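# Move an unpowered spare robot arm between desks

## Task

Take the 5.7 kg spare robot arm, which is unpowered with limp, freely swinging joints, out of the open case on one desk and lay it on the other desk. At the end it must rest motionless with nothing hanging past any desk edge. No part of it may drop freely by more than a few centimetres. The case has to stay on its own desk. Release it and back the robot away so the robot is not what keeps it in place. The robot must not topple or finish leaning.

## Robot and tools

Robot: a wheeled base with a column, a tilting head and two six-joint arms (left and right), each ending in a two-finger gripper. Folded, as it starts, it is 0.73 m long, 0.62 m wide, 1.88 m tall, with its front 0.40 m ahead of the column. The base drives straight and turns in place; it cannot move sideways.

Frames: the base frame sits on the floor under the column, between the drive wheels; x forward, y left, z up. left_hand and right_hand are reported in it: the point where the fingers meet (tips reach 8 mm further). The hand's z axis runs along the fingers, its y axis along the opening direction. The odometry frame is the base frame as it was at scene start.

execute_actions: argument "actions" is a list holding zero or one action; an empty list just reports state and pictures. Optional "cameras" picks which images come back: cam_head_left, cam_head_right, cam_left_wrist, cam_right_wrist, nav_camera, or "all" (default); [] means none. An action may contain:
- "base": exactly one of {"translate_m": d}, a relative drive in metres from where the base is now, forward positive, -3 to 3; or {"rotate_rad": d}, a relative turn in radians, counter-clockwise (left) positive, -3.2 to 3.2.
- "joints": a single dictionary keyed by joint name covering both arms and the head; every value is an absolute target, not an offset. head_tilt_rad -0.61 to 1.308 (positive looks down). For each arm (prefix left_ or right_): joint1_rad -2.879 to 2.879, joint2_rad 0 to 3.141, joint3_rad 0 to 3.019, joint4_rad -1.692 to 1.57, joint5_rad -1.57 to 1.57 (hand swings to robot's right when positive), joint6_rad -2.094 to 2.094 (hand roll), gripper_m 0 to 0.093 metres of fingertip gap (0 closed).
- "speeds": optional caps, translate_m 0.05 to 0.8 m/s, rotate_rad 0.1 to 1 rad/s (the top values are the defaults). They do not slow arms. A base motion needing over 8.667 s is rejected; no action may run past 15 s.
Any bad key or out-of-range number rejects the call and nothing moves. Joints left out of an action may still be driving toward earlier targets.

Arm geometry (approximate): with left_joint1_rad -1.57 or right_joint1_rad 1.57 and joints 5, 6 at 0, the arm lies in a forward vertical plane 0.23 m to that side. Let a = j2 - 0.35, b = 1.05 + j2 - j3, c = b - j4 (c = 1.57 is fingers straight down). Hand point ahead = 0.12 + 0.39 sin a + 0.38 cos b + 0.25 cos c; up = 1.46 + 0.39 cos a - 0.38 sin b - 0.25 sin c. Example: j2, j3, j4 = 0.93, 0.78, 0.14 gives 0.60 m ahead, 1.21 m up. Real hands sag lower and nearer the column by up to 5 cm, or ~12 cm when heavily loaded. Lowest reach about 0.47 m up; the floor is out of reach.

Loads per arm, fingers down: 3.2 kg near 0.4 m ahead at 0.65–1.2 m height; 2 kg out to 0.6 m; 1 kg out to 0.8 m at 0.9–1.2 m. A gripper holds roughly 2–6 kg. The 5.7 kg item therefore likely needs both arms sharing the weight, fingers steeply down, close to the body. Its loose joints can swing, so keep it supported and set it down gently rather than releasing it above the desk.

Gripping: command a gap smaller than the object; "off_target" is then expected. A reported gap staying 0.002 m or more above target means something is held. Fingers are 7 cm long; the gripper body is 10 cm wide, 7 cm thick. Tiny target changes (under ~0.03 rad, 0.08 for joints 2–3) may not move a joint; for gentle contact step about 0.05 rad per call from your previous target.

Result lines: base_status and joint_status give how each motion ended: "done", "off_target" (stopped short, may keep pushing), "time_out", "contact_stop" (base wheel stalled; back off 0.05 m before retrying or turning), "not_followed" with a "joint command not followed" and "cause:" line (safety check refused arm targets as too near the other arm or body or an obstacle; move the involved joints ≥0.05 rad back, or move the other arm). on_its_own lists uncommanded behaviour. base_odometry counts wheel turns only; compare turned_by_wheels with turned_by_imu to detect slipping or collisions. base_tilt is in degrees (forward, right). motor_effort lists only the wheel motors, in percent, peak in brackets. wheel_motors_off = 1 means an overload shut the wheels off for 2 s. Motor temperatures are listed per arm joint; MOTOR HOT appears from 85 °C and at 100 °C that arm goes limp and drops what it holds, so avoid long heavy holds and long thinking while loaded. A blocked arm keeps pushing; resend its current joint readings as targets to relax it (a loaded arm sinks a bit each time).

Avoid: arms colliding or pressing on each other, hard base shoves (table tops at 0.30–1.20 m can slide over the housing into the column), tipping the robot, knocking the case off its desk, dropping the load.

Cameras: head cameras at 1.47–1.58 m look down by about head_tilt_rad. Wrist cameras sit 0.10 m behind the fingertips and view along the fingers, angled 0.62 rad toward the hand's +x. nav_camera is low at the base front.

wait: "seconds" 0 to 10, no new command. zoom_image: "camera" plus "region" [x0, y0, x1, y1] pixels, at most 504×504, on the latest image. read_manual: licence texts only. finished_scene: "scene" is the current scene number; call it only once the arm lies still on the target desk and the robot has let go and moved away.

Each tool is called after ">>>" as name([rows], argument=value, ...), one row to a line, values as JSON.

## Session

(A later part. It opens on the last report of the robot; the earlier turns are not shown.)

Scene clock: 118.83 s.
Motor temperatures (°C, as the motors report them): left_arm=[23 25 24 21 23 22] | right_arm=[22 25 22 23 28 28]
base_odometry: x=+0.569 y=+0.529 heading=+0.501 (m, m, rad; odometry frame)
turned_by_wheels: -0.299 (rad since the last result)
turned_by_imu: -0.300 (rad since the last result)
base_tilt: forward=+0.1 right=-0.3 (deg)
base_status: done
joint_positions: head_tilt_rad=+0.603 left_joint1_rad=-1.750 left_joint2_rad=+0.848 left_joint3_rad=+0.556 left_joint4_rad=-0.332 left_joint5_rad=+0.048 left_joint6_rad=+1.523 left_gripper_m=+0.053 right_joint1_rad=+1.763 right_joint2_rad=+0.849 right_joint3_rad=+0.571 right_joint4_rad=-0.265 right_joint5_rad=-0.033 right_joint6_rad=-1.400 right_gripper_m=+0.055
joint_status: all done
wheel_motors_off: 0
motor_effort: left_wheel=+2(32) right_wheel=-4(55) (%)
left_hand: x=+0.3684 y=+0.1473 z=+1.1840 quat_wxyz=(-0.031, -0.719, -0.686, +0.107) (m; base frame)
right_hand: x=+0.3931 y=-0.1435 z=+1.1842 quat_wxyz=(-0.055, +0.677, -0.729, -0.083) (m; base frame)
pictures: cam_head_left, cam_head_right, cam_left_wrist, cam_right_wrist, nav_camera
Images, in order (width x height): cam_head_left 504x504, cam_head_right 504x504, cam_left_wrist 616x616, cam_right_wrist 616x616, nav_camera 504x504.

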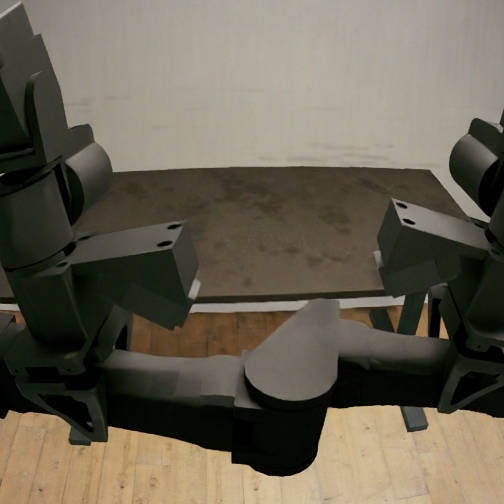

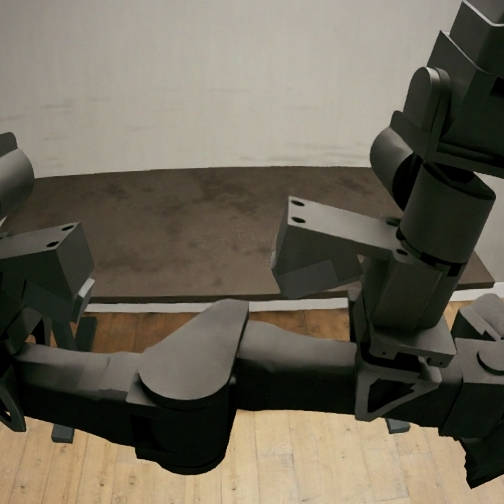

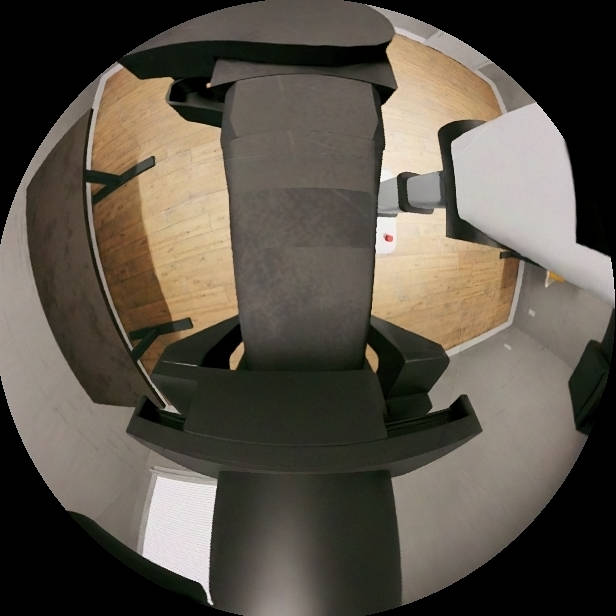

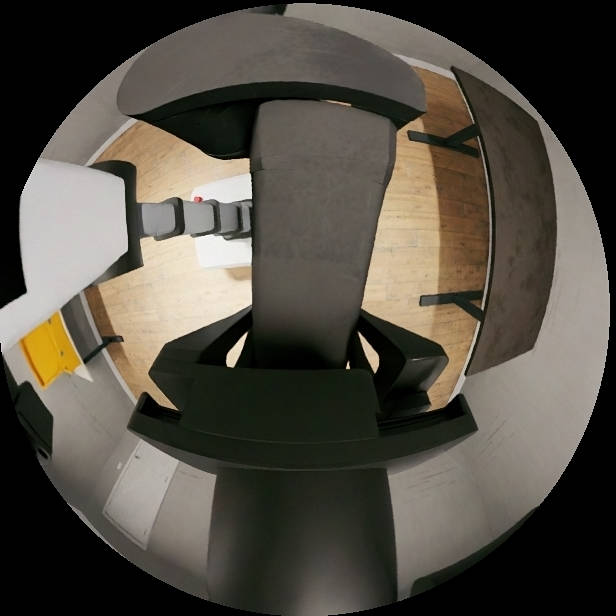

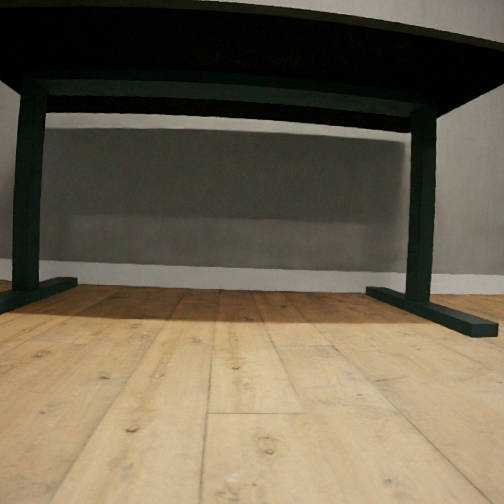

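>>> execute_actions([
  {"base":{"translate_m":0.55},"joints":{"head_tilt_rad":1.1},"speeds":{"translate_m":0.2}},
])

Scene clock: 126.27 s.
Motor temperatures (°C, as the motors report them): left_arm=[23 26 24 21 23 22] | right_arm=[22 25 22 23 29 28]
base_odometry: x=+1.052 y=+0.793 heading=+0.500 (m, m, rad; odometry frame)
turned_by_wheels: -0.001 (rad since the last result)
turned_by_imu: +0.001 (rad since the last result)
base_tilt: forward=+0.0 right=-0.3 (deg)
base_status: done
joint_positions: head_tilt_rad=+1.099 left_joint1_rad=-1.750 left_joint2_rad=+0.848 left_joint3_rad=+0.556 left_joint4_rad=-0.332 left_joint5_rad=+0.047 left_joint6_rad=+1.522 left_gripper_m=+0.053 right_joint1_rad=+1.763 right_joint2_rad=+0.850 right_joint3_rad=+0.571 right_joint4_rad=-0.265 right_joint5_rad=-0.032 right_joint6_rad=-1.400 right_gripper_m=+0.055
joint_status: all done
wheel_motors_off: 0
motor_effort: left_wheel=-1(44) right_wheel=+2(61) (%)
left_hand: x=+0.3681 y=+0.1474 z=+1.1840 quat_wxyz=(-0.031, -0.719, -0.686, +0.107) (m; base frame)
right_hand: x=+0.3929 y=-0.1434 z=+1.1841 quat_wxyz=(-0.055, +0.678, -0.729, -0.083) (m; base frame)
pictures: cam_head_left, cam_head_right, cam_left_wrist, cam_right_wrist, nav_camera
Images, in order (width x height): cam_head_left 504x504, cam_head_right 504x504, cam_left_wrist 616x616, cam_right_wrist 616x616, nav_camera 504x504.

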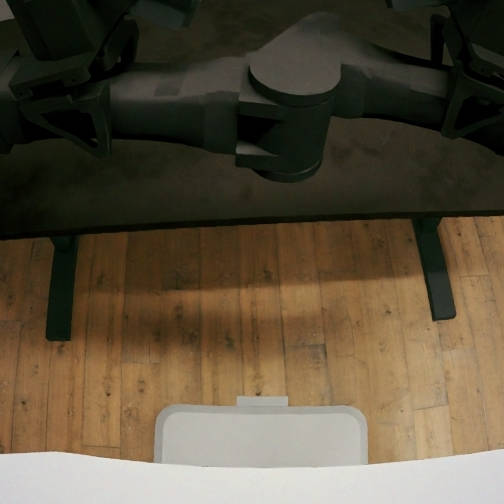

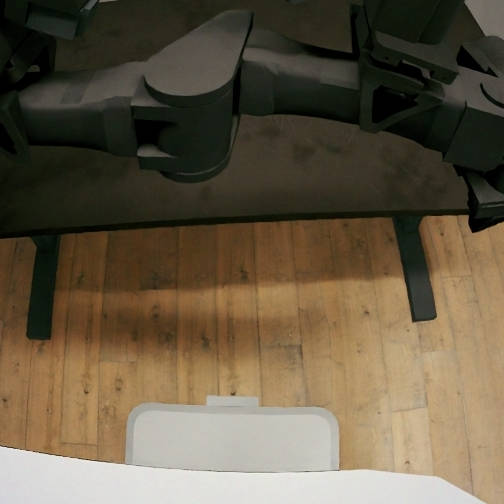

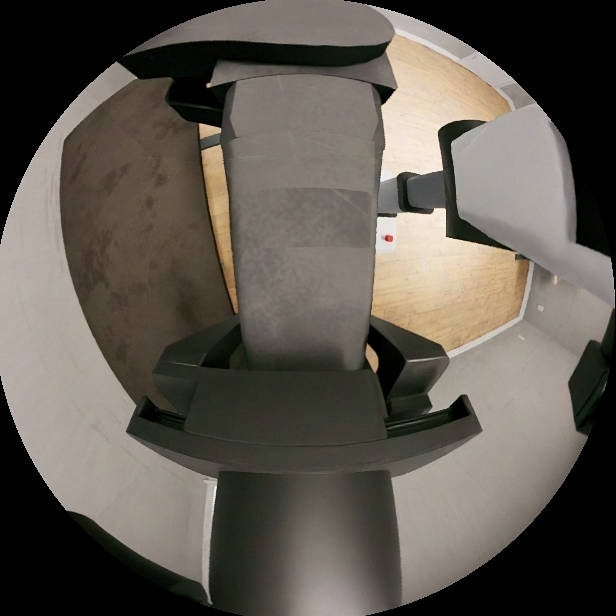

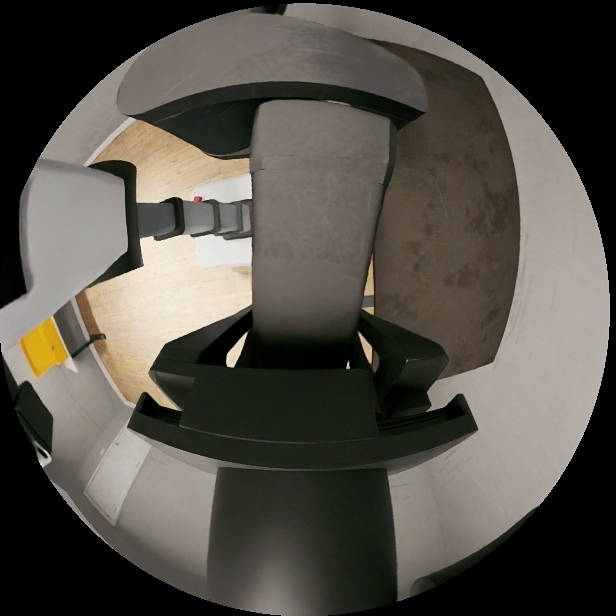

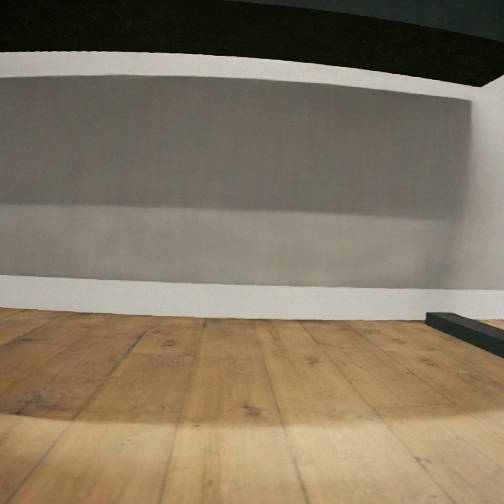

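>>> execute_actions([
  {"base":{"rotate_rad":0.06},"speeds":{"rotate_rad":0.2}},
], cameras=[])

>>> execute_actions([
  {"base":{"translate_m":0.31},"joints":{"head_tilt_rad":1.2},"speeds":{"translate_m":0.15}},
], cameras=[])

>>> execute_actions([
  {"joints":{"left_joint2_rad":1.55,"left_joint3_rad":0.8,"left_joint4_rad":0.17,"right_joint2_rad":1.55,"right_joint3_rad":0.8,"right_joint4_rad":0.25}},
])

Scene clock: 130.07 s.
Motor temperatures (°C, as the motors report them): left_arm=[23 26 24 21 23 22] | right_arm=[22 25 22 23 29 28]
base_odometry: x=+1.052 y=+0.793 heading=+0.558 (m, m, rad; odometry frame)
turned_by_wheels: +0.058 (rad since the last result)
turned_by_imu: +0.060 (rad since the last result)
base_tilt: forward=+0.1 right=-0.3 (deg)
base_status: done
joint_positions: head_tilt_rad=+1.099 left_joint1_rad=-1.750 left_joint2_rad=+0.848 left_joint3_rad=+0.556 left_joint4_rad=-0.332 left_joint5_rad=+0.048 left_joint6_rad=+1.522 left_gripper_m=+0.053 right_joint1_rad=+1.763 right_joint2_rad=+0.850 right_joint3_rad=+0.571 right_joint4_rad=-0.265 right_joint5_rad=-0.033 right_joint6_rad=-1.400 right_gripper_m=+0.055
joint_status: not commanded
wheel_motors_off: 0
motor_effort: left_wheel=-1(31) right_wheel=+2(41) (%)
left_hand: x=+0.3679 y=+0.1473 z=+1.1840 quat_wxyz=(-0.031, -0.719, -0.686, +0.107) (m; base frame)
right_hand: x=+0.3927 y=-0.1433 z=+1.1840 quat_wxyz=(-0.055, +0.678, -0.729, -0.083) (m; base frame)
pictures: none
No camera images: the call's "cameras" was empty. Leave "cameras" out to get every camera's image.

Scene clock: 133.00 s.
Motor temperatures (°C, as the motors report them): left_arm=[23 26 24 21 23 22] | right_arm=[22 25 22 23 29 28]
base_odometry: x=+1.315 y=+0.957 heading=+0.559 (m, m, rad; odometry frame)
turned_by_wheels: +0.001 (rad since the last result)
turned_by_imu: +0.002 (rad since the last result)
base_tilt: forward=+0.1 right=-0.3 (deg)
base_status: done
joint_positions: head_tilt_rad=+1.198 left_joint1_rad=-1.751 left_joint2_rad=+0.848 left_joint3_rad=+0.557 left_joint4_rad=-0.332 left_joint5_rad=+0.047 left_joint6_rad=+1.522 left_gripper_m=+0.053 right_joint1_rad=+1.763 right_joint2_rad=+0.851 right_joint3_rad=+0.573 right_joint4_rad=-0.265 right_joint5_rad=-0.032 right_joint6_rad=-1.401 right_gripper_m=+0.055
joint_status: all done
wheel_motors_off: 0
motor_effort: left_wheel=+1(48) right_wheel=-2(42) (%)
left_hand: x=+0.3688 y=+0.1473 z=+1.1841 quat_wxyz=(-0.032, -0.719, -0.686, +0.106) (m; base frame)
right_hand: x=+0.3937 y=-0.1434 z=+1.1840 quat_wxyz=(-0.055, +0.678, -0.728, -0.082) (m; base frame)
pictures: none
No camera images: the call's "cameras" was empty. Leave "cameras" out to get every camera's image.

Scene clock: 135.07 s.
Motor temperatures (°C, as the motors report them): left_arm=[23 26 24 21 23 22] | right_arm=[22 25 22 23 29 28]
base_odometry: x=+1.315 y=+0.957 heading=+0.559 (m, m, rad; odometry frame)
turned_by_wheels: +0.000 (rad since the last result)
turned_by_imu: +0.001 (rad since the last result)
base_tilt: forward=+0.0 right=-0.3 (deg)
base_status: not commanded
joint_positions: head_tilt_rad=+1.198 left_joint1_rad=-1.709 left_joint2_rad=+1.634 left_joint3_rad=+0.843 left_joint4_rad=+0.180 left_joint5_rad=+0.035 left_joint6_rad=+1.524 left_gripper_m=+0.053 right_joint1_rad=+1.700 right_joint2_rad=+1.647 right_joint3_rad=+0.870 right_joint4_rad=+0.258 right_joint5_rad=+0.017 right_joint6_rad=-1.437 right_gripper_m=+0.055
joint_status: all done
wheel_motors_off: 0
motor_effort: left_wheel=+2(6) right_wheel=-1(14) (%)
left_hand: x=+0.3673 y=+0.1382 z=+0.9559 quat_wxyz=(-0.020, -0.714, -0.695, +0.086) (m; base frame)
right_hand: x=+0.3975 y=-0.1505 z=+0.9471 quat_wxyz=(-0.033, +0.681, -0.731, -0.034) (m; base frame)
pictures: cam_head_left, cam_head_right, cam_left_wrist, cam_right_wrist, nav_camera
Images, in order (width x height): cam_head_left 504x504, cam_head_right 504x504, cam_left_wrist 616x616, cam_right_wrist 616x616, nav_camera 504x504.

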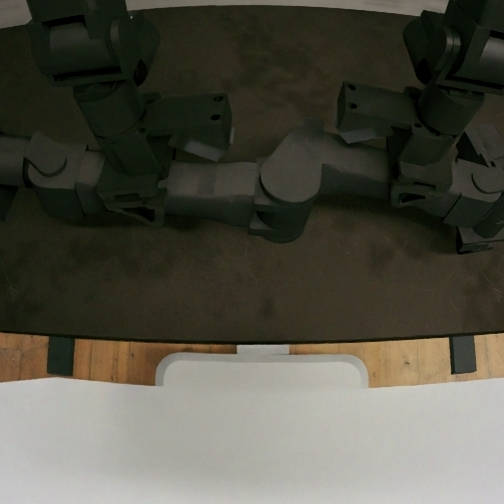

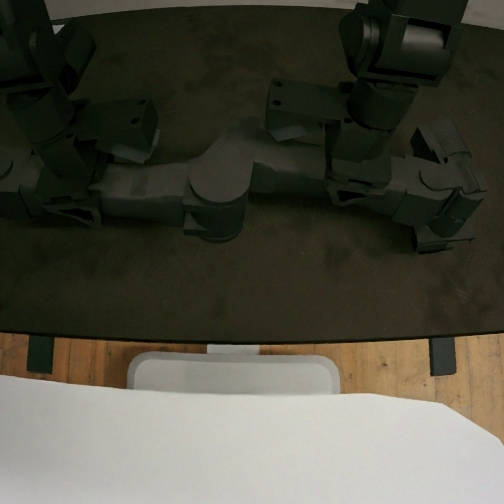

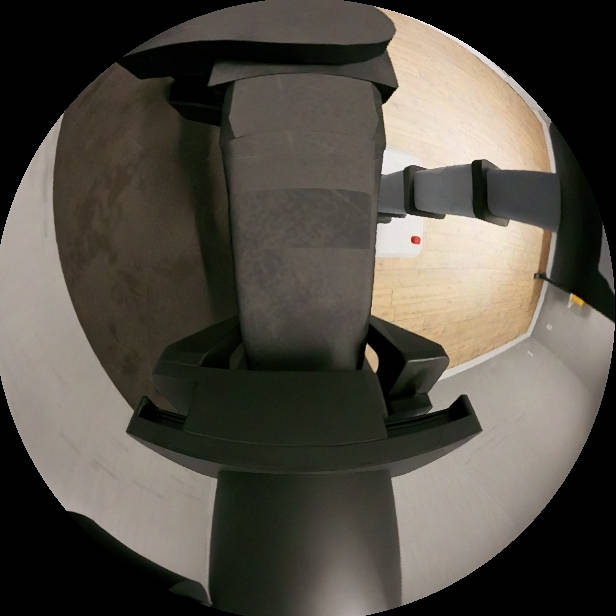

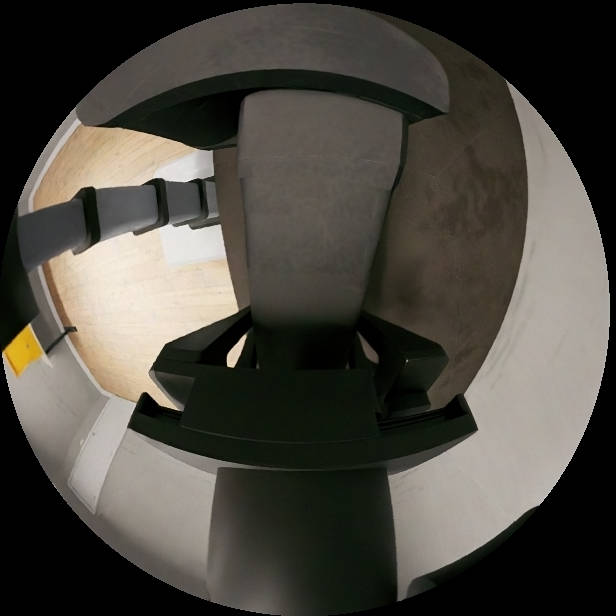

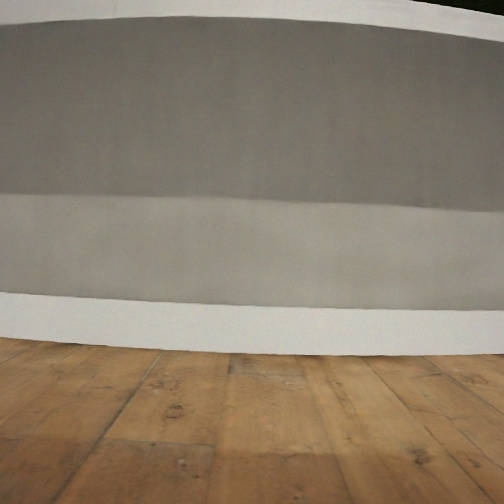

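>>> execute_actions([
  {"joints":{"left_joint2_rad":1.8,"left_joint3_rad":0.97,"left_joint4_rad":0.26,"right_joint2_rad":1.8,"right_joint3_rad":0.97,"right_joint4_rad":0.34}},
], cameras=[])

>>> execute_actions([
  {"joints":{"left_joint2_rad":1.93,"left_joint3_rad":1.07,"left_joint4_rad":0.3,"right_joint2_rad":1.93,"right_joint3_rad":1.07,"right_joint4_rad":0.39}},
], cameras=["cam_head_left","cam_head_right"])

Scene clock: 138.47 s.
Motor temperatures (°C, as the motors report them): left_arm=[23 26 24 21 23 22] | right_arm=[22 25 22 23 28 28]
base_odometry: x=+1.315 y=+0.957 heading=+0.559 (m, m, rad; odometry frame)
turned_by_wheels: +0.000 (rad since the last result)
turned_by_imu: +0.001 (rad since the last result)
base_tilt: forward=+0.1 right=-0.3 (deg)
base_status: not commanded
joint_positions: head_tilt_rad=+1.198 left_joint1_rad=-1.683 left_joint2_rad=+1.889 left_joint3_rad=+1.036 left_joint4_rad=+0.278 left_joint5_rad=+0.030 left_joint6_rad=+1.543 left_gripper_m=+0.053 right_joint1_rad=+1.702 right_joint2_rad=+1.808 right_joint3_rad=+0.993 right_joint4_rad=+0.327 right_joint5_rad=+0.023 right_joint6_rad=-1.458 right_gripper_m=+0.055
joint_status: all done
wheel_motors_off: 0
motor_effort: left_wheel=+2(4) right_wheel=-4(6) (%)
left_hand: x=+0.3701 y=+0.1449 z=+0.8644 quat_wxyz=(-0.026, -0.716, -0.695, +0.063) (m; base frame)
right_hand: x=+0.4031 y=-0.1435 z=+0.8909 quat_wxyz=(-0.044, +0.689, -0.724, -0.022) (m; base frame)
pictures: none
No camera images: the call's "cameras" was empty. Leave "cameras" out to get every camera's image.

Scene clock: 139.23 s.
Motor temperatures (°C, as the motors report them): left_arm=[23 26 24 21 23 22] | right_arm=[22 25 22 23 28 28]
base_odometry: x=+1.315 y=+0.957 heading=+0.559 (m, m, rad; odometry frame)
turned_by_wheels: +0.000 (rad since the last result)
turned_by_imu: +0.000 (rad since the last result)
base_tilt: forward=+0.1 right=-0.3 (deg)
base_status: not commanded
joint_positions: head_tilt_rad=+1.198 left_joint1_rad=-1.670 left_joint2_rad=+1.990 left_joint3_rad=+1.131 left_joint4_rad=+0.312 left_joint5_rad=+0.026 left_joint6_rad=+1.557 left_gripper_m=+0.053 right_joint1_rad=+1.711 right_joint2_rad=+1.860 right_joint3_rad=+1.033 right_joint4_rad=+0.360 right_joint5_rad=+0.020 right_joint6_rad=-1.456 right_gripper_m=+0.055
joint_status: all done
wheel_motors_off: 0
motor_effort: left_wheel=+3(7) right_wheel=-1(7) (%)
left_hand: x=+0.3739 y=+0.1513 z=+0.8251 quat_wxyz=(-0.030, -0.719, -0.693, +0.048) (m; base frame)
right_hand: x=+0.4046 y=-0.1346 z=+0.8733 quat_wxyz=(-0.056, +0.689, -0.723, -0.020) (m; base frame)
pictures: cam_head_left, cam_head_right
Images, in order (width x height): cam_head_left 504x504, cam_head_right 504x504.

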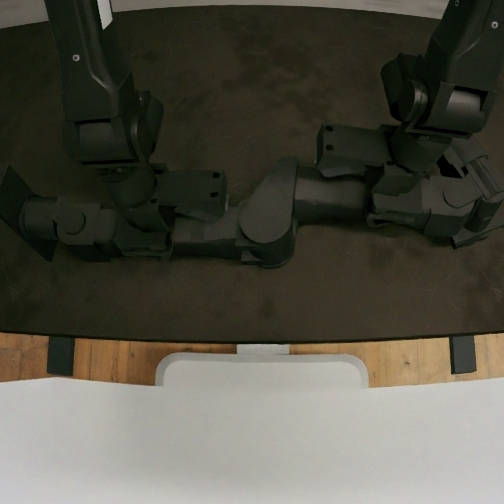

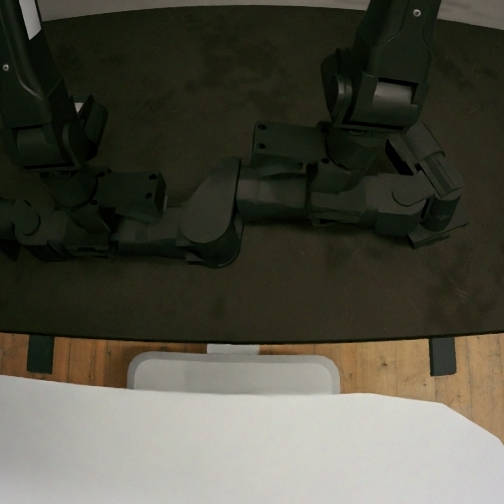

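>>> execute_actions([
  {"joints":{"left_joint2_rad":2.03,"left_joint3_rad":1.14,"left_joint4_rad":0.33,"right_joint2_rad":2.03,"right_joint3_rad":1.14,"right_joint4_rad":0.42}},
], cameras=[])

>>> execute_actions([
  {"joints":{"left_joint2_rad":2.12,"left_joint3_rad":1.2,"left_joint4_rad":0.35,"right_joint2_rad":2.12,"right_joint3_rad":1.2,"right_joint4_rad":0.45}},
], cameras=["cam_head_left","cam_head_right"])

Scene clock: 144.30 s.
Motor temperatures (°C, as the motors report them): left_arm=[23 26 24 21 22 22] | right_arm=[22 24 22 23 27 28]
base_odometry: x=+1.315 y=+0.957 heading=+0.559 (m, m, rad; odometry frame)
turned_by_wheels: +0.000 (rad since the last result)
turned_by_imu: +0.001 (rad since the last result)
base_tilt: forward=+0.1 right=-0.3 (deg)
base_status: not commanded
joint_positions: head_tilt_rad=+1.198 left_joint1_rad=-1.670 left_joint2_rad=+1.995 left_joint3_rad=+1.132 left_joint4_rad=+0.323 left_joint5_rad=+0.026 left_joint6_rad=+1.552 left_gripper_m=+0.053 right_joint1_rad=+1.711 right_joint2_rad=+1.871 right_joint3_rad=+1.034 right_joint4_rad=+0.396 right_joint5_rad=+0.019 right_joint6_rad=-1.459 right_gripper_m=+0.055
joint_status: right_joint2_rad time_out (moved +0.011 of +0.170); right_joint3_rad time_out (moved +0.001 of +0.107); the others done
wheel_motors_off: 0
on_its_own: right_joint2_rad reads +1.871 and still pushes toward +2.030 since a time_out; right_joint3_rad reads +1.034 and still pushes toward +1.140 since a time_out
motor_effort: left_wheel=+3(3) right_wheel=-1(2) (%)
left_hand: x=+0.3747 y=+0.1511 z=+0.8237 quat_wxyz=(-0.033, -0.717, -0.695, +0.045) (m; base frame)
right_hand: x=+0.4076 y=-0.1338 z=+0.8708 quat_wxyz=(-0.066, +0.689, -0.722, -0.012) (m; base frame)
pictures: none
No camera images: the call's "cameras" was empty. Leave "cameras" out to get every camera's image.

not run: a stop came earlier in this reply.

>>> execute_actions(actions=[], cameras=["cam_head_right","cam_right_wrist"])

>>> zoom_image(camera="cam_head_right", region=[300,80,504,280])

Scene clock: 146.13 s.
Motor temperatures (°C, as the motors report them): left_arm=[23 26 24 21 22 22] | right_arm=[22 24 22 23 26 28]
base_odometry: x=+1.315 y=+0.957 heading=+0.559 (m, m, rad; odometry frame)
turned_by_wheels: +0.000 (rad since the last result)
turned_by_imu: +0.000 (rad since the last result)
base_tilt: forward=+0.1 right=-0.4 (deg)
base_status: not commanded
joint_positions: head_tilt_rad=+1.198 left_joint1_rad=-1.670 left_joint2_rad=+1.995 left_joint3_rad=+1.132 left_joint4_rad=+0.323 left_joint5_rad=+0.026 left_joint6_rad=+1.552 left_gripper_m=+0.053 right_joint1_rad=+1.711 right_joint2_rad=+1.871 right_joint3_rad=+1.034 right_joint4_rad=+0.396 right_joint5_rad=+0.019 right_joint6_rad=-1.459 right_gripper_m=+0.055
joint_status: right_joint2_rad time_out (moved +0.011 of +0.170); right_joint3_rad time_out (moved +0.001 of +0.107); the others done
wheel_motors_off: 0
on_its_own: right_joint2_rad reads +1.871 and still pushes toward +2.030 since a time_out; right_joint3_rad reads +1.034 and still pushes toward +1.140 since a time_out
motor_effort: left_wheel=+3(3) right_wheel=-1(2) (%)
left_hand: x=+0.3747 y=+0.1511 z=+0.8237 quat_wxyz=(-0.033, -0.717, -0.695, +0.045) (m; base frame)
right_hand: x=+0.4076 y=-0.1338 z=+0.8708 quat_wxyz=(-0.066, +0.689, -0.722, -0.012) (m; base frame)
pictures: cam_head_right, cam_right_wrist
Images, in order (width x height): cam_head_right 504x504, cam_right_wrist 616x616.

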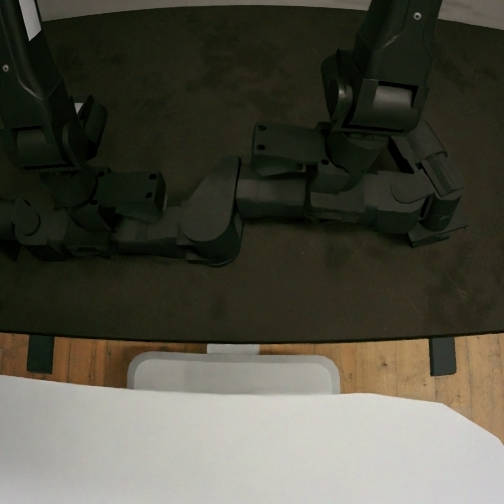

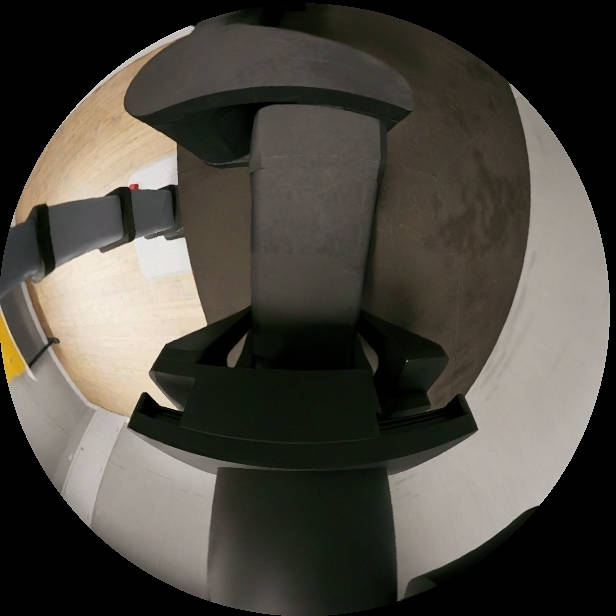

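Region (300, 80, 504, 280) of cam_head_right's 504x504 image, scaled by 2.471, with more detail than that image has; it fills the top 494 rows of this view, and the rest is white.

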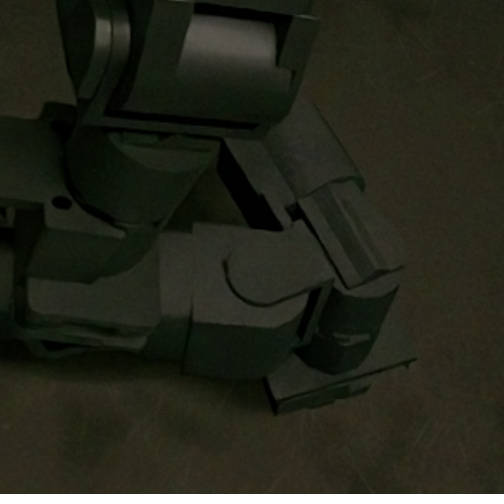

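>>> execute_actions([
  {"joints":{"right_joint2_rad":1.95,"right_joint3_rad":1.02,"right_joint4_rad":0.15}},
], cameras=["cam_head_right"])

Scene clock: 150.73 s.
Motor temperatures (°C, as the motors report them): left_arm=[23 25 24 21 22 21] | right_arm=[22 24 22 24 26 28]
base_odometry: x=+1.315 y=+0.957 heading=+0.559 (m, m, rad; odometry frame)
turned_by_wheels: +0.000 (rad since the last result)
turned_by_imu: +0.001 (rad since the last result)
base_tilt: forward=+0.1 right=-0.3 (deg)
base_status: not commanded
joint_positions: head_tilt_rad=+1.198 left_joint1_rad=-1.669 left_joint2_rad=+1.995 left_joint3_rad=+1.132 left_joint4_rad=+0.323 left_joint5_rad=+0.026 left_joint6_rad=+1.553 left_gripper_m=+0.053 right_joint1_rad=+1.710 right_joint2_rad=+1.856 right_joint3_rad=+1.065 right_joint4_rad=+0.256 right_joint5_rad=+0.013 right_joint6_rad=-1.446 right_gripper_m=+0.055
joint_status: right_joint4_rad time_out (moved -0.140 of -0.246); the others done
wheel_motors_off: 0
on_its_own: right_joint4_rad reads +0.256 and still pushes toward +0.150 since a time_out
motor_effort: left_wheel=+2(3) right_wheel=-2(2) (%)
left_hand: x=+0.3747 y=+0.1514 z=+0.8236 quat_wxyz=(-0.033, -0.717, -0.695, +0.045) (m; base frame)
right_hand: x=+0.4008 y=-0.1343 z=+0.8707 quat_wxyz=(-0.031, +0.687, -0.725, -0.044) (m; base frame)
pictures: cam_head_right
Images, in order (width x height): cam_head_right 504x504.

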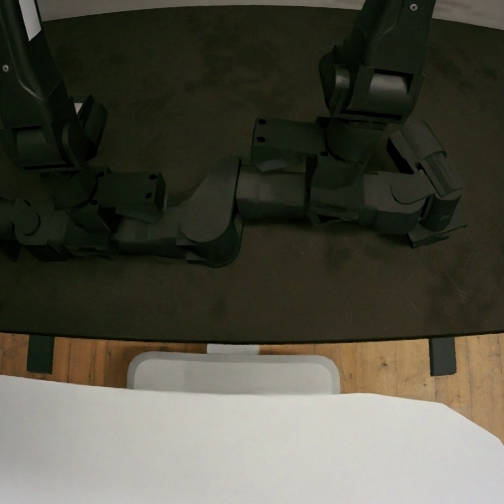

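>>> execute_actions([
  {"joints":{"left_joint2_rad":1.65,"left_joint3_rad":0.9,"left_joint4_rad":0.22,"right_joint2_rad":1.6,"right_joint3_rad":0.85,"right_joint4_rad":0.27}},
], cameras=[])

>>> execute_actions([
  {"base":{"translate_m":0.06},"speeds":{"translate_m":0.05}},
], cameras=[])

>>> execute_actions([
  {"joints":{"right_joint2_rad":1.8,"right_joint3_rad":0.97,"right_joint4_rad":0.34,"left_joint2_rad":1.75,"left_joint3_rad":0.95,"left_joint4_rad":0.25}},
], cameras=[])

>>> execute_actions([
  {"base":{"translate_m":-0.1},"speeds":{"translate_m":0.05},"joints":{"right_joint2_rad":1.95,"right_joint3_rad":1.08,"right_joint4_rad":0.4}},
], cameras=["cam_head_right","cam_head_left"])

Scene clock: 157.23 s.
Motor temperatures (°C, as the motors report them): left_arm=[23 25 24 21 22 21] | right_arm=[22 24 23 24 25 28]
base_odometry: x=+1.315 y=+0.957 heading=+0.559 (m, m, rad; odometry frame)
turned_by_wheels: +0.000 (rad since the last result)
turned_by_imu: +0.001 (rad since the last result)
base_tilt: forward=+0.0 right=-0.3 (deg)
base_status: not commanded
joint_positions: head_tilt_rad=+1.198 left_joint1_rad=-1.701 left_joint2_rad=+1.759 left_joint3_rad=+0.945 left_joint4_rad=+0.216 left_joint5_rad=+0.027 left_joint6_rad=+1.527 left_gripper_m=+0.053 right_joint1_rad=+1.697 right_joint2_rad=+1.689 right_joint3_rad=+0.913 right_joint4_rad=+0.274 right_joint5_rad=+0.019 right_joint6_rad=-1.442 right_gripper_m=+0.055
joint_status: all done
wheel_motors_off: 0
motor_effort: left_wheel=+1(4) right_wheel=-1(5) (%)
left_hand: x=+0.3730 y=+0.1388 z=+0.9109 quat_wxyz=(-0.020, -0.714, -0.696, +0.076) (m; base frame)
right_hand: x=+0.4057 y=-0.1502 z=+0.9313 quat_wxyz=(-0.038, +0.682, -0.729, -0.027) (m; base frame)
pictures: none
No camera images: the call's "cameras" was empty. Leave "cameras" out to get every camera's image.

Scene clock: 159.20 s.
Motor temperatures (°C, as the motors report them): left_arm=[23 25 24 21 22 21] | right_arm=[22 24 23 24 25 28]
base_odometry: x=+1.366 y=+0.989 heading=+0.559 (m, m, rad; odometry frame)
turned_by_wheels: +0.000 (rad since the last result)
turned_by_imu: +0.001 (rad since the last result)
base_tilt: forward=+0.1 right=-0.3 (deg)
base_status: done
joint_positions: head_tilt_rad=+1.199 left_joint1_rad=-1.701 left_joint2_rad=+1.759 left_joint3_rad=+0.939 left_joint4_rad=+0.216 left_joint5_rad=+0.026 left_joint6_rad=+1.527 left_gripper_m=+0.053 right_joint1_rad=+1.698 right_joint2_rad=+1.691 right_joint3_rad=+0.908 right_joint4_rad=+0.273 right_joint5_rad=+0.018 right_joint6_rad=-1.440 right_gripper_m=+0.055
joint_status: not commanded
wheel_motors_off: 0
motor_effort: left_wheel=+0(31) right_wheel=+0(42) (%)
left_hand: x=+0.3695 y=+0.1393 z=+0.9116 quat_wxyz=(-0.018, -0.714, -0.696, +0.077) (m; base frame)
right_hand: x=+0.4021 y=-0.1500 z=+0.9313 quat_wxyz=(-0.036, +0.682, -0.730, -0.030) (m; base frame)
pictures: none
No camera images: the call's "cameras" was empty. Leave "cameras" out to get every camera's image.

Scene clock: 160.00 s.
Motor temperatures (°C, as the motors report them): left_arm=[23 26 24 21 22 21] | right_arm=[22 24 23 24 25 28]
base_odometry: x=+1.366 y=+0.989 heading=+0.559 (m, m, rad; odometry frame)
turned_by_wheels: +0.000 (rad since the last result)
turned_by_imu: +0.000 (rad since the last result)
base_tilt: forward=+0.0 right=-0.3 (deg)
base_status: not commanded
joint_positions: head_tilt_rad=+1.199 left_joint1_rad=-1.686 left_joint2_rad=+1.835 left_joint3_rad=+1.007 left_joint4_rad=+0.255 left_joint5_rad=+0.026 left_joint6_rad=+1.532 left_gripper_m=+0.053 right_joint1_rad=+1.701 right_joint2_rad=+1.794 right_joint3_rad=+0.996 right_joint4_rad=+0.328 right_joint5_rad=+0.019 right_joint6_rad=-1.445 right_gripper_m=+0.054
joint_status: all done
wheel_motors_off: 0
motor_effort: left_wheel=+1(2) right_wheel=-1(3) (%)
left_hand: x=+0.3785 y=+0.1454 z=+0.8820 quat_wxyz=(-0.025, -0.713, -0.698, +0.062) (m; base frame)
right_hand: x=+0.4128 y=-0.1430 z=+0.8947 quat_wxyz=(-0.052, +0.683, -0.728, -0.018) (m; base frame)
pictures: none
No camera images: the call's "cameras" was empty. Leave "cameras" out to get every camera's image.

Scene clock: 162.67 s.
Motor temperatures (°C, as the motors report them): left_arm=[23 26 25 21 23 22] | right_arm=[22 24 23 24 25 28]
base_odometry: x=+1.281 y=+0.936 heading=+0.559 (m, m, rad; odometry frame)
turned_by_wheels: +0.000 (rad since the last result)
turned_by_imu: +0.000 (rad since the last result)
base_tilt: forward=+0.1 right=-0.2 (deg)
base_status: done
joint_positions: head_tilt_rad=+1.199 left_joint1_rad=-1.684 left_joint2_rad=+1.860 left_joint3_rad=+0.994 left_joint4_rad=+0.251 left_joint5_rad=+0.012 left_joint6_rad=+1.518 left_gripper_m=+0.053 right_joint1_rad=+1.703 right_joint2_rad=+1.996 right_joint3_rad=+1.126 right_joint4_rad=+0.394 right_joint5_rad=+0.008 right_joint6_rad=-1.406 right_gripper_m=+0.054
joint_status: all done
wheel_motors_off: 0
motor_effort: left_wheel=-1(28) right_wheel=+0(40) (%)
left_hand: x=+0.3547 y=+0.1499 z=+0.8772 quat_wxyz=(-0.003, -0.708, -0.703, +0.071) (m; base frame)
right_hand: x=+0.3859 y=-0.1339 z=+0.8260 quat_wxyz=(-0.053, +0.669, -0.741, -0.026) (m; base frame)
pictures: cam_head_left, cam_head_right
Images, in order (width x height): cam_head_left 504x504, cam_head_right 504x504.

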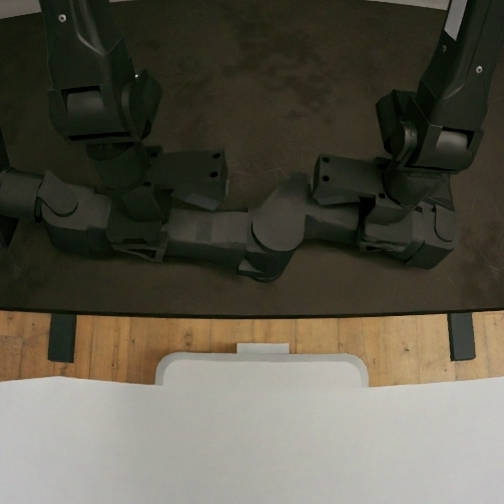

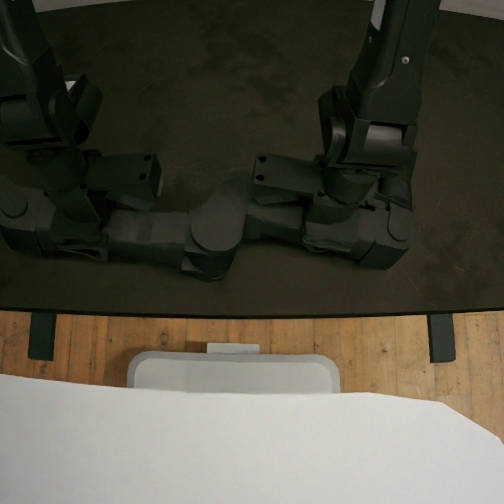

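Worked. Move forward a little for margin and lower both.

>>> execute_actions([
  {"joints":{"left_joint2_rad":1.85,"left_joint3_rad":1.02,"left_joint4_rad":0.29,"right_joint2_rad":2.03,"right_joint3_rad":1.14,"right_joint4_rad":0.42}},
], cameras=[])

>>> execute_actions([
  {"joints":{"left_joint2_rad":1.95,"left_joint3_rad":1.09,"left_joint4_rad":0.31,"right_joint2_rad":2.1,"right_joint3_rad":1.19,"right_joint4_rad":0.45}},
], cameras=[])

>>> execute_actions([
  {"joints":{"left_joint2_rad":2.05,"left_joint3_rad":1.16,"left_joint4_rad":0.34}},
], cameras=["cam_head_right","cam_head_left"])

Scene clock: 167.63 s.
Motor temperatures (°C, as the motors report them): left_arm=[23 26 25 21 23 22] | right_arm=[22 24 23 24 24 28]
base_odometry: x=+1.281 y=+0.936 heading=+0.559 (m, m, rad; odometry frame)
turned_by_wheels: +0.000 (rad since the last result)
turned_by_imu: +0.001 (rad since the last result)
base_tilt: forward=+0.1 right=-0.3 (deg)
base_status: not commanded
joint_positions: head_tilt_rad=+1.199 left_joint1_rad=-1.679 left_joint2_rad=+1.943 left_joint3_rad=+1.067 left_joint4_rad=+0.276 left_joint5_rad=+0.020 left_joint6_rad=+1.529 left_gripper_m=+0.053 right_joint1_rad=+1.698 right_joint2_rad=+2.053 right_joint3_rad=+1.179 right_joint4_rad=+0.409 right_joint5_rad=+0.017 right_joint6_rad=-1.411 right_gripper_m=+0.054
joint_status: all done
wheel_motors_off: 0
motor_effort: left_wheel=+0(0) right_wheel=+1(2) (%)
left_hand: x=+0.3556 y=+0.1485 z=+0.8462 quat_wxyz=(-0.011, -0.711, -0.700, +0.067) (m; base frame)
right_hand: x=+0.3859 y=-0.1367 z=+0.8045 quat_wxyz=(-0.053, +0.670, -0.740, -0.017) (m; base frame)
pictures: none
No camera images: the call's "cameras" was empty. Leave "cameras" out to get every camera's image.

Scene clock: 168.50 s.
Motor temperatures (°C, as the motors report them): left_arm=[23 26 25 21 23 22] | right_arm=[22 24 23 24 24 28]
base_odometry: x=+1.281 y=+0.936 heading=+0.559 (m, m, rad; odometry frame)
turned_by_wheels: +0.000 (rad since the last result)
turned_by_imu: +0.000 (rad since the last result)
base_tilt: forward=+0.1 right=-0.3 (deg)
base_status: not commanded
joint_positions: head_tilt_rad=+1.199 left_joint1_rad=-1.678 left_joint2_rad=+2.038 left_joint3_rad=+1.139 left_joint4_rad=+0.302 left_joint5_rad=+0.024 left_joint6_rad=+1.533 left_gripper_m=+0.053 right_joint1_rad=+1.692 right_joint2_rad=+2.131 right_joint3_rad=+1.241 right_joint4_rad=+0.435 right_joint5_rad=+0.023 right_joint6_rad=-1.416 right_gripper_m=+0.054
joint_status: all done
wheel_motors_off: 0
motor_effort: left_wheel=+0(1) right_wheel=+1(2) (%)
left_hand: x=+0.3459 y=+0.1463 z=+0.8131 quat_wxyz=(-0.013, -0.712, -0.699, +0.067) (m; base frame)
right_hand: x=+0.3770 y=-0.1397 z=+0.7768 quat_wxyz=(-0.053, +0.670, -0.740, -0.010) (m; base frame)
pictures: none
No camera images: the call's "cameras" was empty. Leave "cameras" out to get every camera's image.

Scene clock: 169.20 s.
Motor temperatures (°C, as the motors report them): left_arm=[23 26 25 21 23 22] | right_arm=[22 24 23 24 24 28]
base_odometry: x=+1.281 y=+0.936 heading=+0.559 (m, m, rad; odometry frame)
turned_by_wheels: +0.000 (rad since the last result)
turned_by_imu: +0.000 (rad since the last result)
base_tilt: forward=+0.1 right=-0.2 (deg)
base_status: not commanded
joint_positions: head_tilt_rad=+1.199 left_joint1_rad=-1.680 left_joint2_rad=+2.105 left_joint3_rad=+1.197 left_joint4_rad=+0.334 left_joint5_rad=+0.029 left_joint6_rad=+1.534 left_gripper_m=+0.053 right_joint1_rad=+1.685 right_joint2_rad=+2.136 right_joint3_rad=+1.243 right_joint4_rad=+0.436 right_joint5_rad=+0.031 right_joint6_rad=-1.437 right_gripper_m=+0.054
joint_status: all done
wheel_motors_off: 0
motor_effort: left_wheel=+0(1) right_wheel=+1(2) (%)
left_hand: x=+0.3439 y=+0.1416 z=+0.7889 quat_wxyz=(-0.024, -0.712, -0.699, +0.062) (m; base frame)
right_hand: x=+0.3757 y=-0.1461 z=+0.7746 quat_wxyz=(-0.048, +0.677, -0.734, -0.004) (m; base frame)
pictures: cam_head_left, cam_head_right
Images, in order (width x height): cam_head_left 504x504, cam_head_right 504x504.

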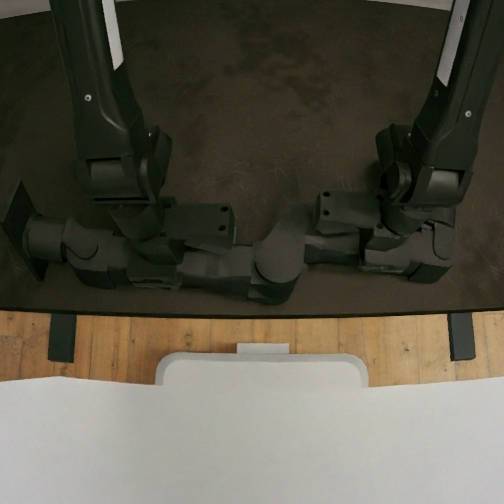

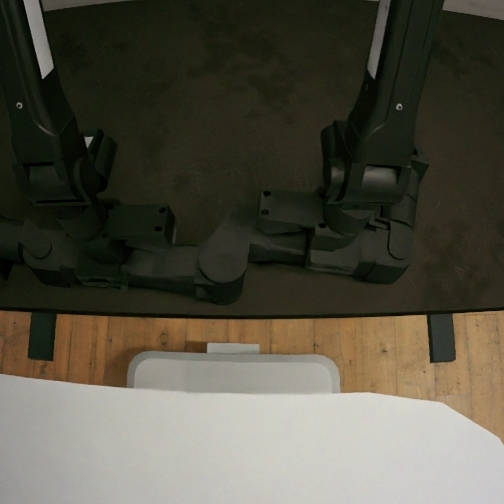

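>>> execute_actions([
  {"base":{"translate_m":0.08},"speeds":{"translate_m":0.05}},
], cameras=[])

>>> execute_actions([
  {"joints":{"left_joint2_rad":2.15,"left_joint3_rad":1.23,"left_joint4_rad":0.37,"right_joint2_rad":2.18,"right_joint3_rad":1.25,"right_joint4_rad":0.47}},
], cameras=[])

>>> execute_actions([
  {"joints":{"left_gripper_m":0.093,"right_gripper_m":0.093}},
], cameras=[])

>>> execute_actions([
  {"joints":{"left_joint2_rad":1.55,"left_joint3_rad":0.75,"left_joint4_rad":0.25,"right_joint2_rad":1.55,"right_joint3_rad":0.75,"right_joint4_rad":0.28,"left_joint1_rad":-1.6,"right_joint1_rad":1.6}},
], cameras=["cam_head_right","cam_head_left","cam_right_wrist"])

Scene clock: 175.07 s.
Motor temperatures (°C, as the motors report them): left_arm=[23 26 25 21 23 22] | right_arm=[22 24 23 24 24 28]
base_odometry: x=+1.349 y=+0.978 heading=+0.559 (m, m, rad; odometry frame)
turned_by_wheels: +0.000 (rad since the last result)
turned_by_imu: +0.001 (rad since the last result)
base_tilt: forward=+0.0 right=-0.3 (deg)
base_status: done
joint_positions: head_tilt_rad=+1.199 left_joint1_rad=-1.680 left_joint2_rad=+2.111 left_joint3_rad=+1.193 left_joint4_rad=+0.334 left_joint5_rad=+0.026 left_joint6_rad=+1.537 left_gripper_m=+0.053 right_joint1_rad=+1.685 right_joint2_rad=+2.146 right_joint3_rad=+1.242 right_joint4_rad=+0.439 right_joint5_rad=+0.027 right_joint6_rad=-1.430 right_gripper_m=+0.054
joint_status: not commanded
wheel_motors_off: 0
motor_effort: left_wheel=+0(29) right_wheel=-1(42) (%)
left_hand: x=+0.3373 y=+0.1422 z=+0.7882 quat_wxyz=(-0.019, -0.714, -0.697, +0.064) (m; base frame)
right_hand: x=+0.3687 y=-0.1456 z=+0.7723 quat_wxyz=(-0.046, +0.675, -0.736, -0.008) (m; base frame)
pictures: none
No camera images: the call's "cameras" was empty. Leave "cameras" out to get every camera's image.

Scene clock: 175.73 s.
Motor temperatures (°C, as the motors report them): left_arm=[23 26 25 21 23 22] | right_arm=[22 24 23 24 24 28]
base_odometry: x=+1.349 y=+0.978 heading=+0.559 (m, m, rad; odometry frame)
turned_by_wheels: +0.000 (rad since the last result)
turned_by_imu: +0.000 (rad since the last result)
base_tilt: forward=+0.1 right=-0.3 (deg)
base_status: not commanded
joint_positions: head_tilt_rad=+1.199 left_joint1_rad=-1.680 left_joint2_rad=+2.126 left_joint3_rad=+1.202 left_joint4_rad=+0.352 left_joint5_rad=+0.024 left_joint6_rad=+1.537 left_gripper_m=+0.053 right_joint1_rad=+1.684 right_joint2_rad=+2.167 right_joint3_rad=+1.259 right_joint4_rad=+0.457 right_joint5_rad=+0.026 right_joint6_rad=-1.432 right_gripper_m=+0.054
joint_status: all done
wheel_motors_off: 0
motor_effort: left_wheel=+1(2) right_wheel=+2(3) (%)
left_hand: x=+0.3371 y=+0.1420 z=+0.7831 quat_wxyz=(-0.023, -0.714, -0.697, +0.059) (m; base frame)
right_hand: x=+0.3692 y=-0.1453 z=+0.7655 quat_wxyz=(-0.052, +0.675, -0.736, -0.004) (m; base frame)
pictures: none
No camera images: the call's "cameras" was empty. Leave "cameras" out to get every camera's image.

Scene clock: 176.80 s.
Motor temperatures (°C, as the motors report them): left_arm=[23 26 25 21 23 22] | right_arm=[22 24 23 24 24 28]
base_odometry: x=+1.349 y=+0.978 heading=+0.559 (m, m, rad; odometry frame)
turned_by_wheels: +0.000 (rad since the last result)
turned_by_imu: +0.000 (rad since the last result)
base_tilt: forward=+0.0 right=-0.3 (deg)
base_status: not commanded
joint_positions: head_tilt_rad=+1.199 left_joint1_rad=-1.682 left_joint2_rad=+2.134 left_joint3_rad=+1.231 left_joint4_rad=+0.355 left_joint5_rad=+0.026 left_joint6_rad=+1.557 left_gripper_m=+0.093 right_joint1_rad=+1.687 right_joint2_rad=+2.168 right_joint3_rad=+1.259 right_joint4_rad=+0.457 right_joint5_rad=+0.025 right_joint6_rad=-1.561 right_gripper_m=+0.093
joint_status: all done
wheel_motors_off: 0
motor_effort: left_wheel=+1(2) right_wheel=+0(2) (%)
left_hand: x=+0.3495 y=+0.1397 z=+0.7772 quat_wxyz=(-0.033, -0.721, -0.691, +0.052) (m; base frame)
right_hand: x=+0.3680 y=-0.1432 z=+0.7653 quat_wxyz=(-0.053, +0.721, -0.690, -0.002) (m; base frame)
pictures: none
No camera images: the call's "cameras" was empty. Leave "cameras" out to get every camera's image.

Scene clock: 178.13 s.
Motor temperatures (°C, as the motors report them): left_arm=[23 26 25 21 23 22] | right_arm=[22 24 23 24 24 28]
base_odometry: x=+1.349 y=+0.978 heading=+0.559 (m, m, rad; odometry frame)
turned_by_wheels: +0.000 (rad since the last result)
turned_by_imu: +0.000 (rad since the last result)
base_tilt: forward=+0.1 right=-0.3 (deg)
base_status: not commanded
joint_positions: head_tilt_rad=+1.199 left_joint1_rad=-1.596 left_joint2_rad=+1.548 left_joint3_rad=+0.764 left_joint4_rad=+0.262 left_joint5_rad=+0.028 left_joint6_rad=+1.561 left_gripper_m=+0.093 right_joint1_rad=+1.597 right_joint2_rad=+1.537 right_joint3_rad=+0.763 right_joint4_rad=+0.287 right_joint5_rad=+0.026 right_joint6_rad=-1.571 right_gripper_m=+0.093
joint_status: all done
wheel_motors_off: 0
motor_effort: left_wheel=+1(2) right_wheel=-1(2) (%)
left_hand: x=+0.3847 y=+0.2057 z=+0.9803 quat_wxyz=(-0.018, -0.708, -0.706, +0.017) (m; base frame)
right_hand: x=+0.3956 y=-0.2154 z=+0.9834 quat_wxyz=(-0.012, +0.711, -0.703, +0.015) (m; base frame)
pictures: cam_head_left, cam_head_right, cam_right_wrist
Images, in order (width x height): cam_head_left 504x504, cam_head_right 504x504, cam_right_wrist 616x616.

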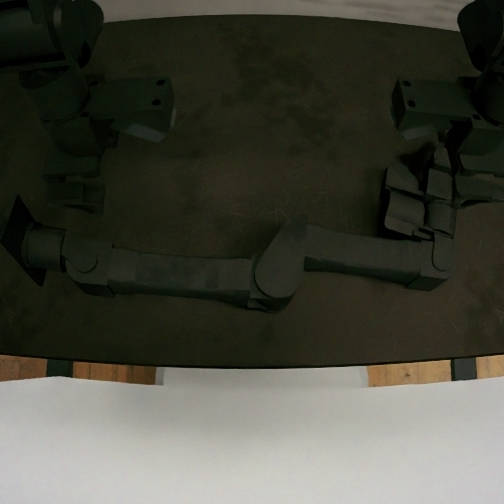

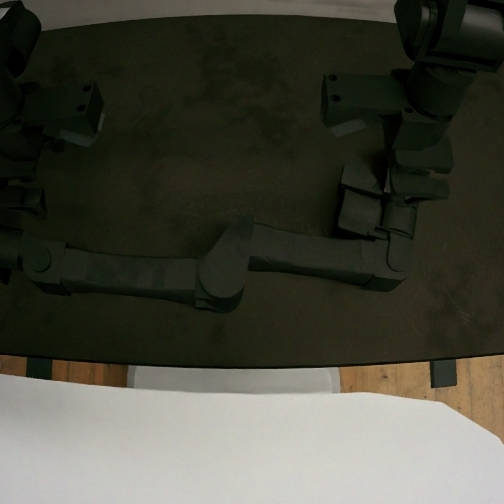

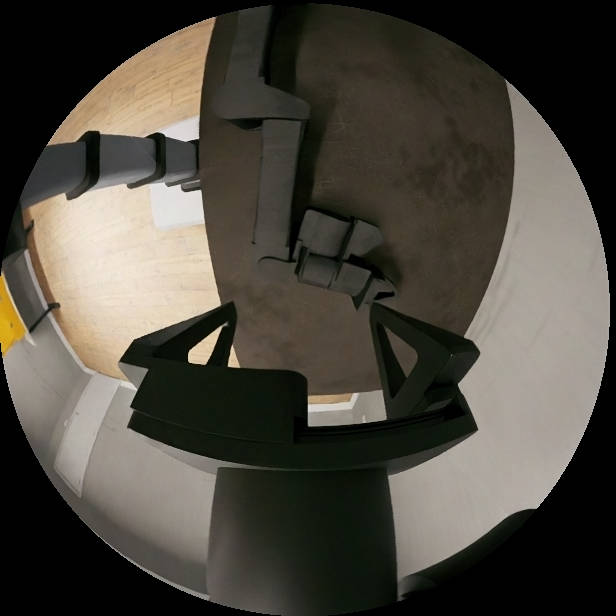

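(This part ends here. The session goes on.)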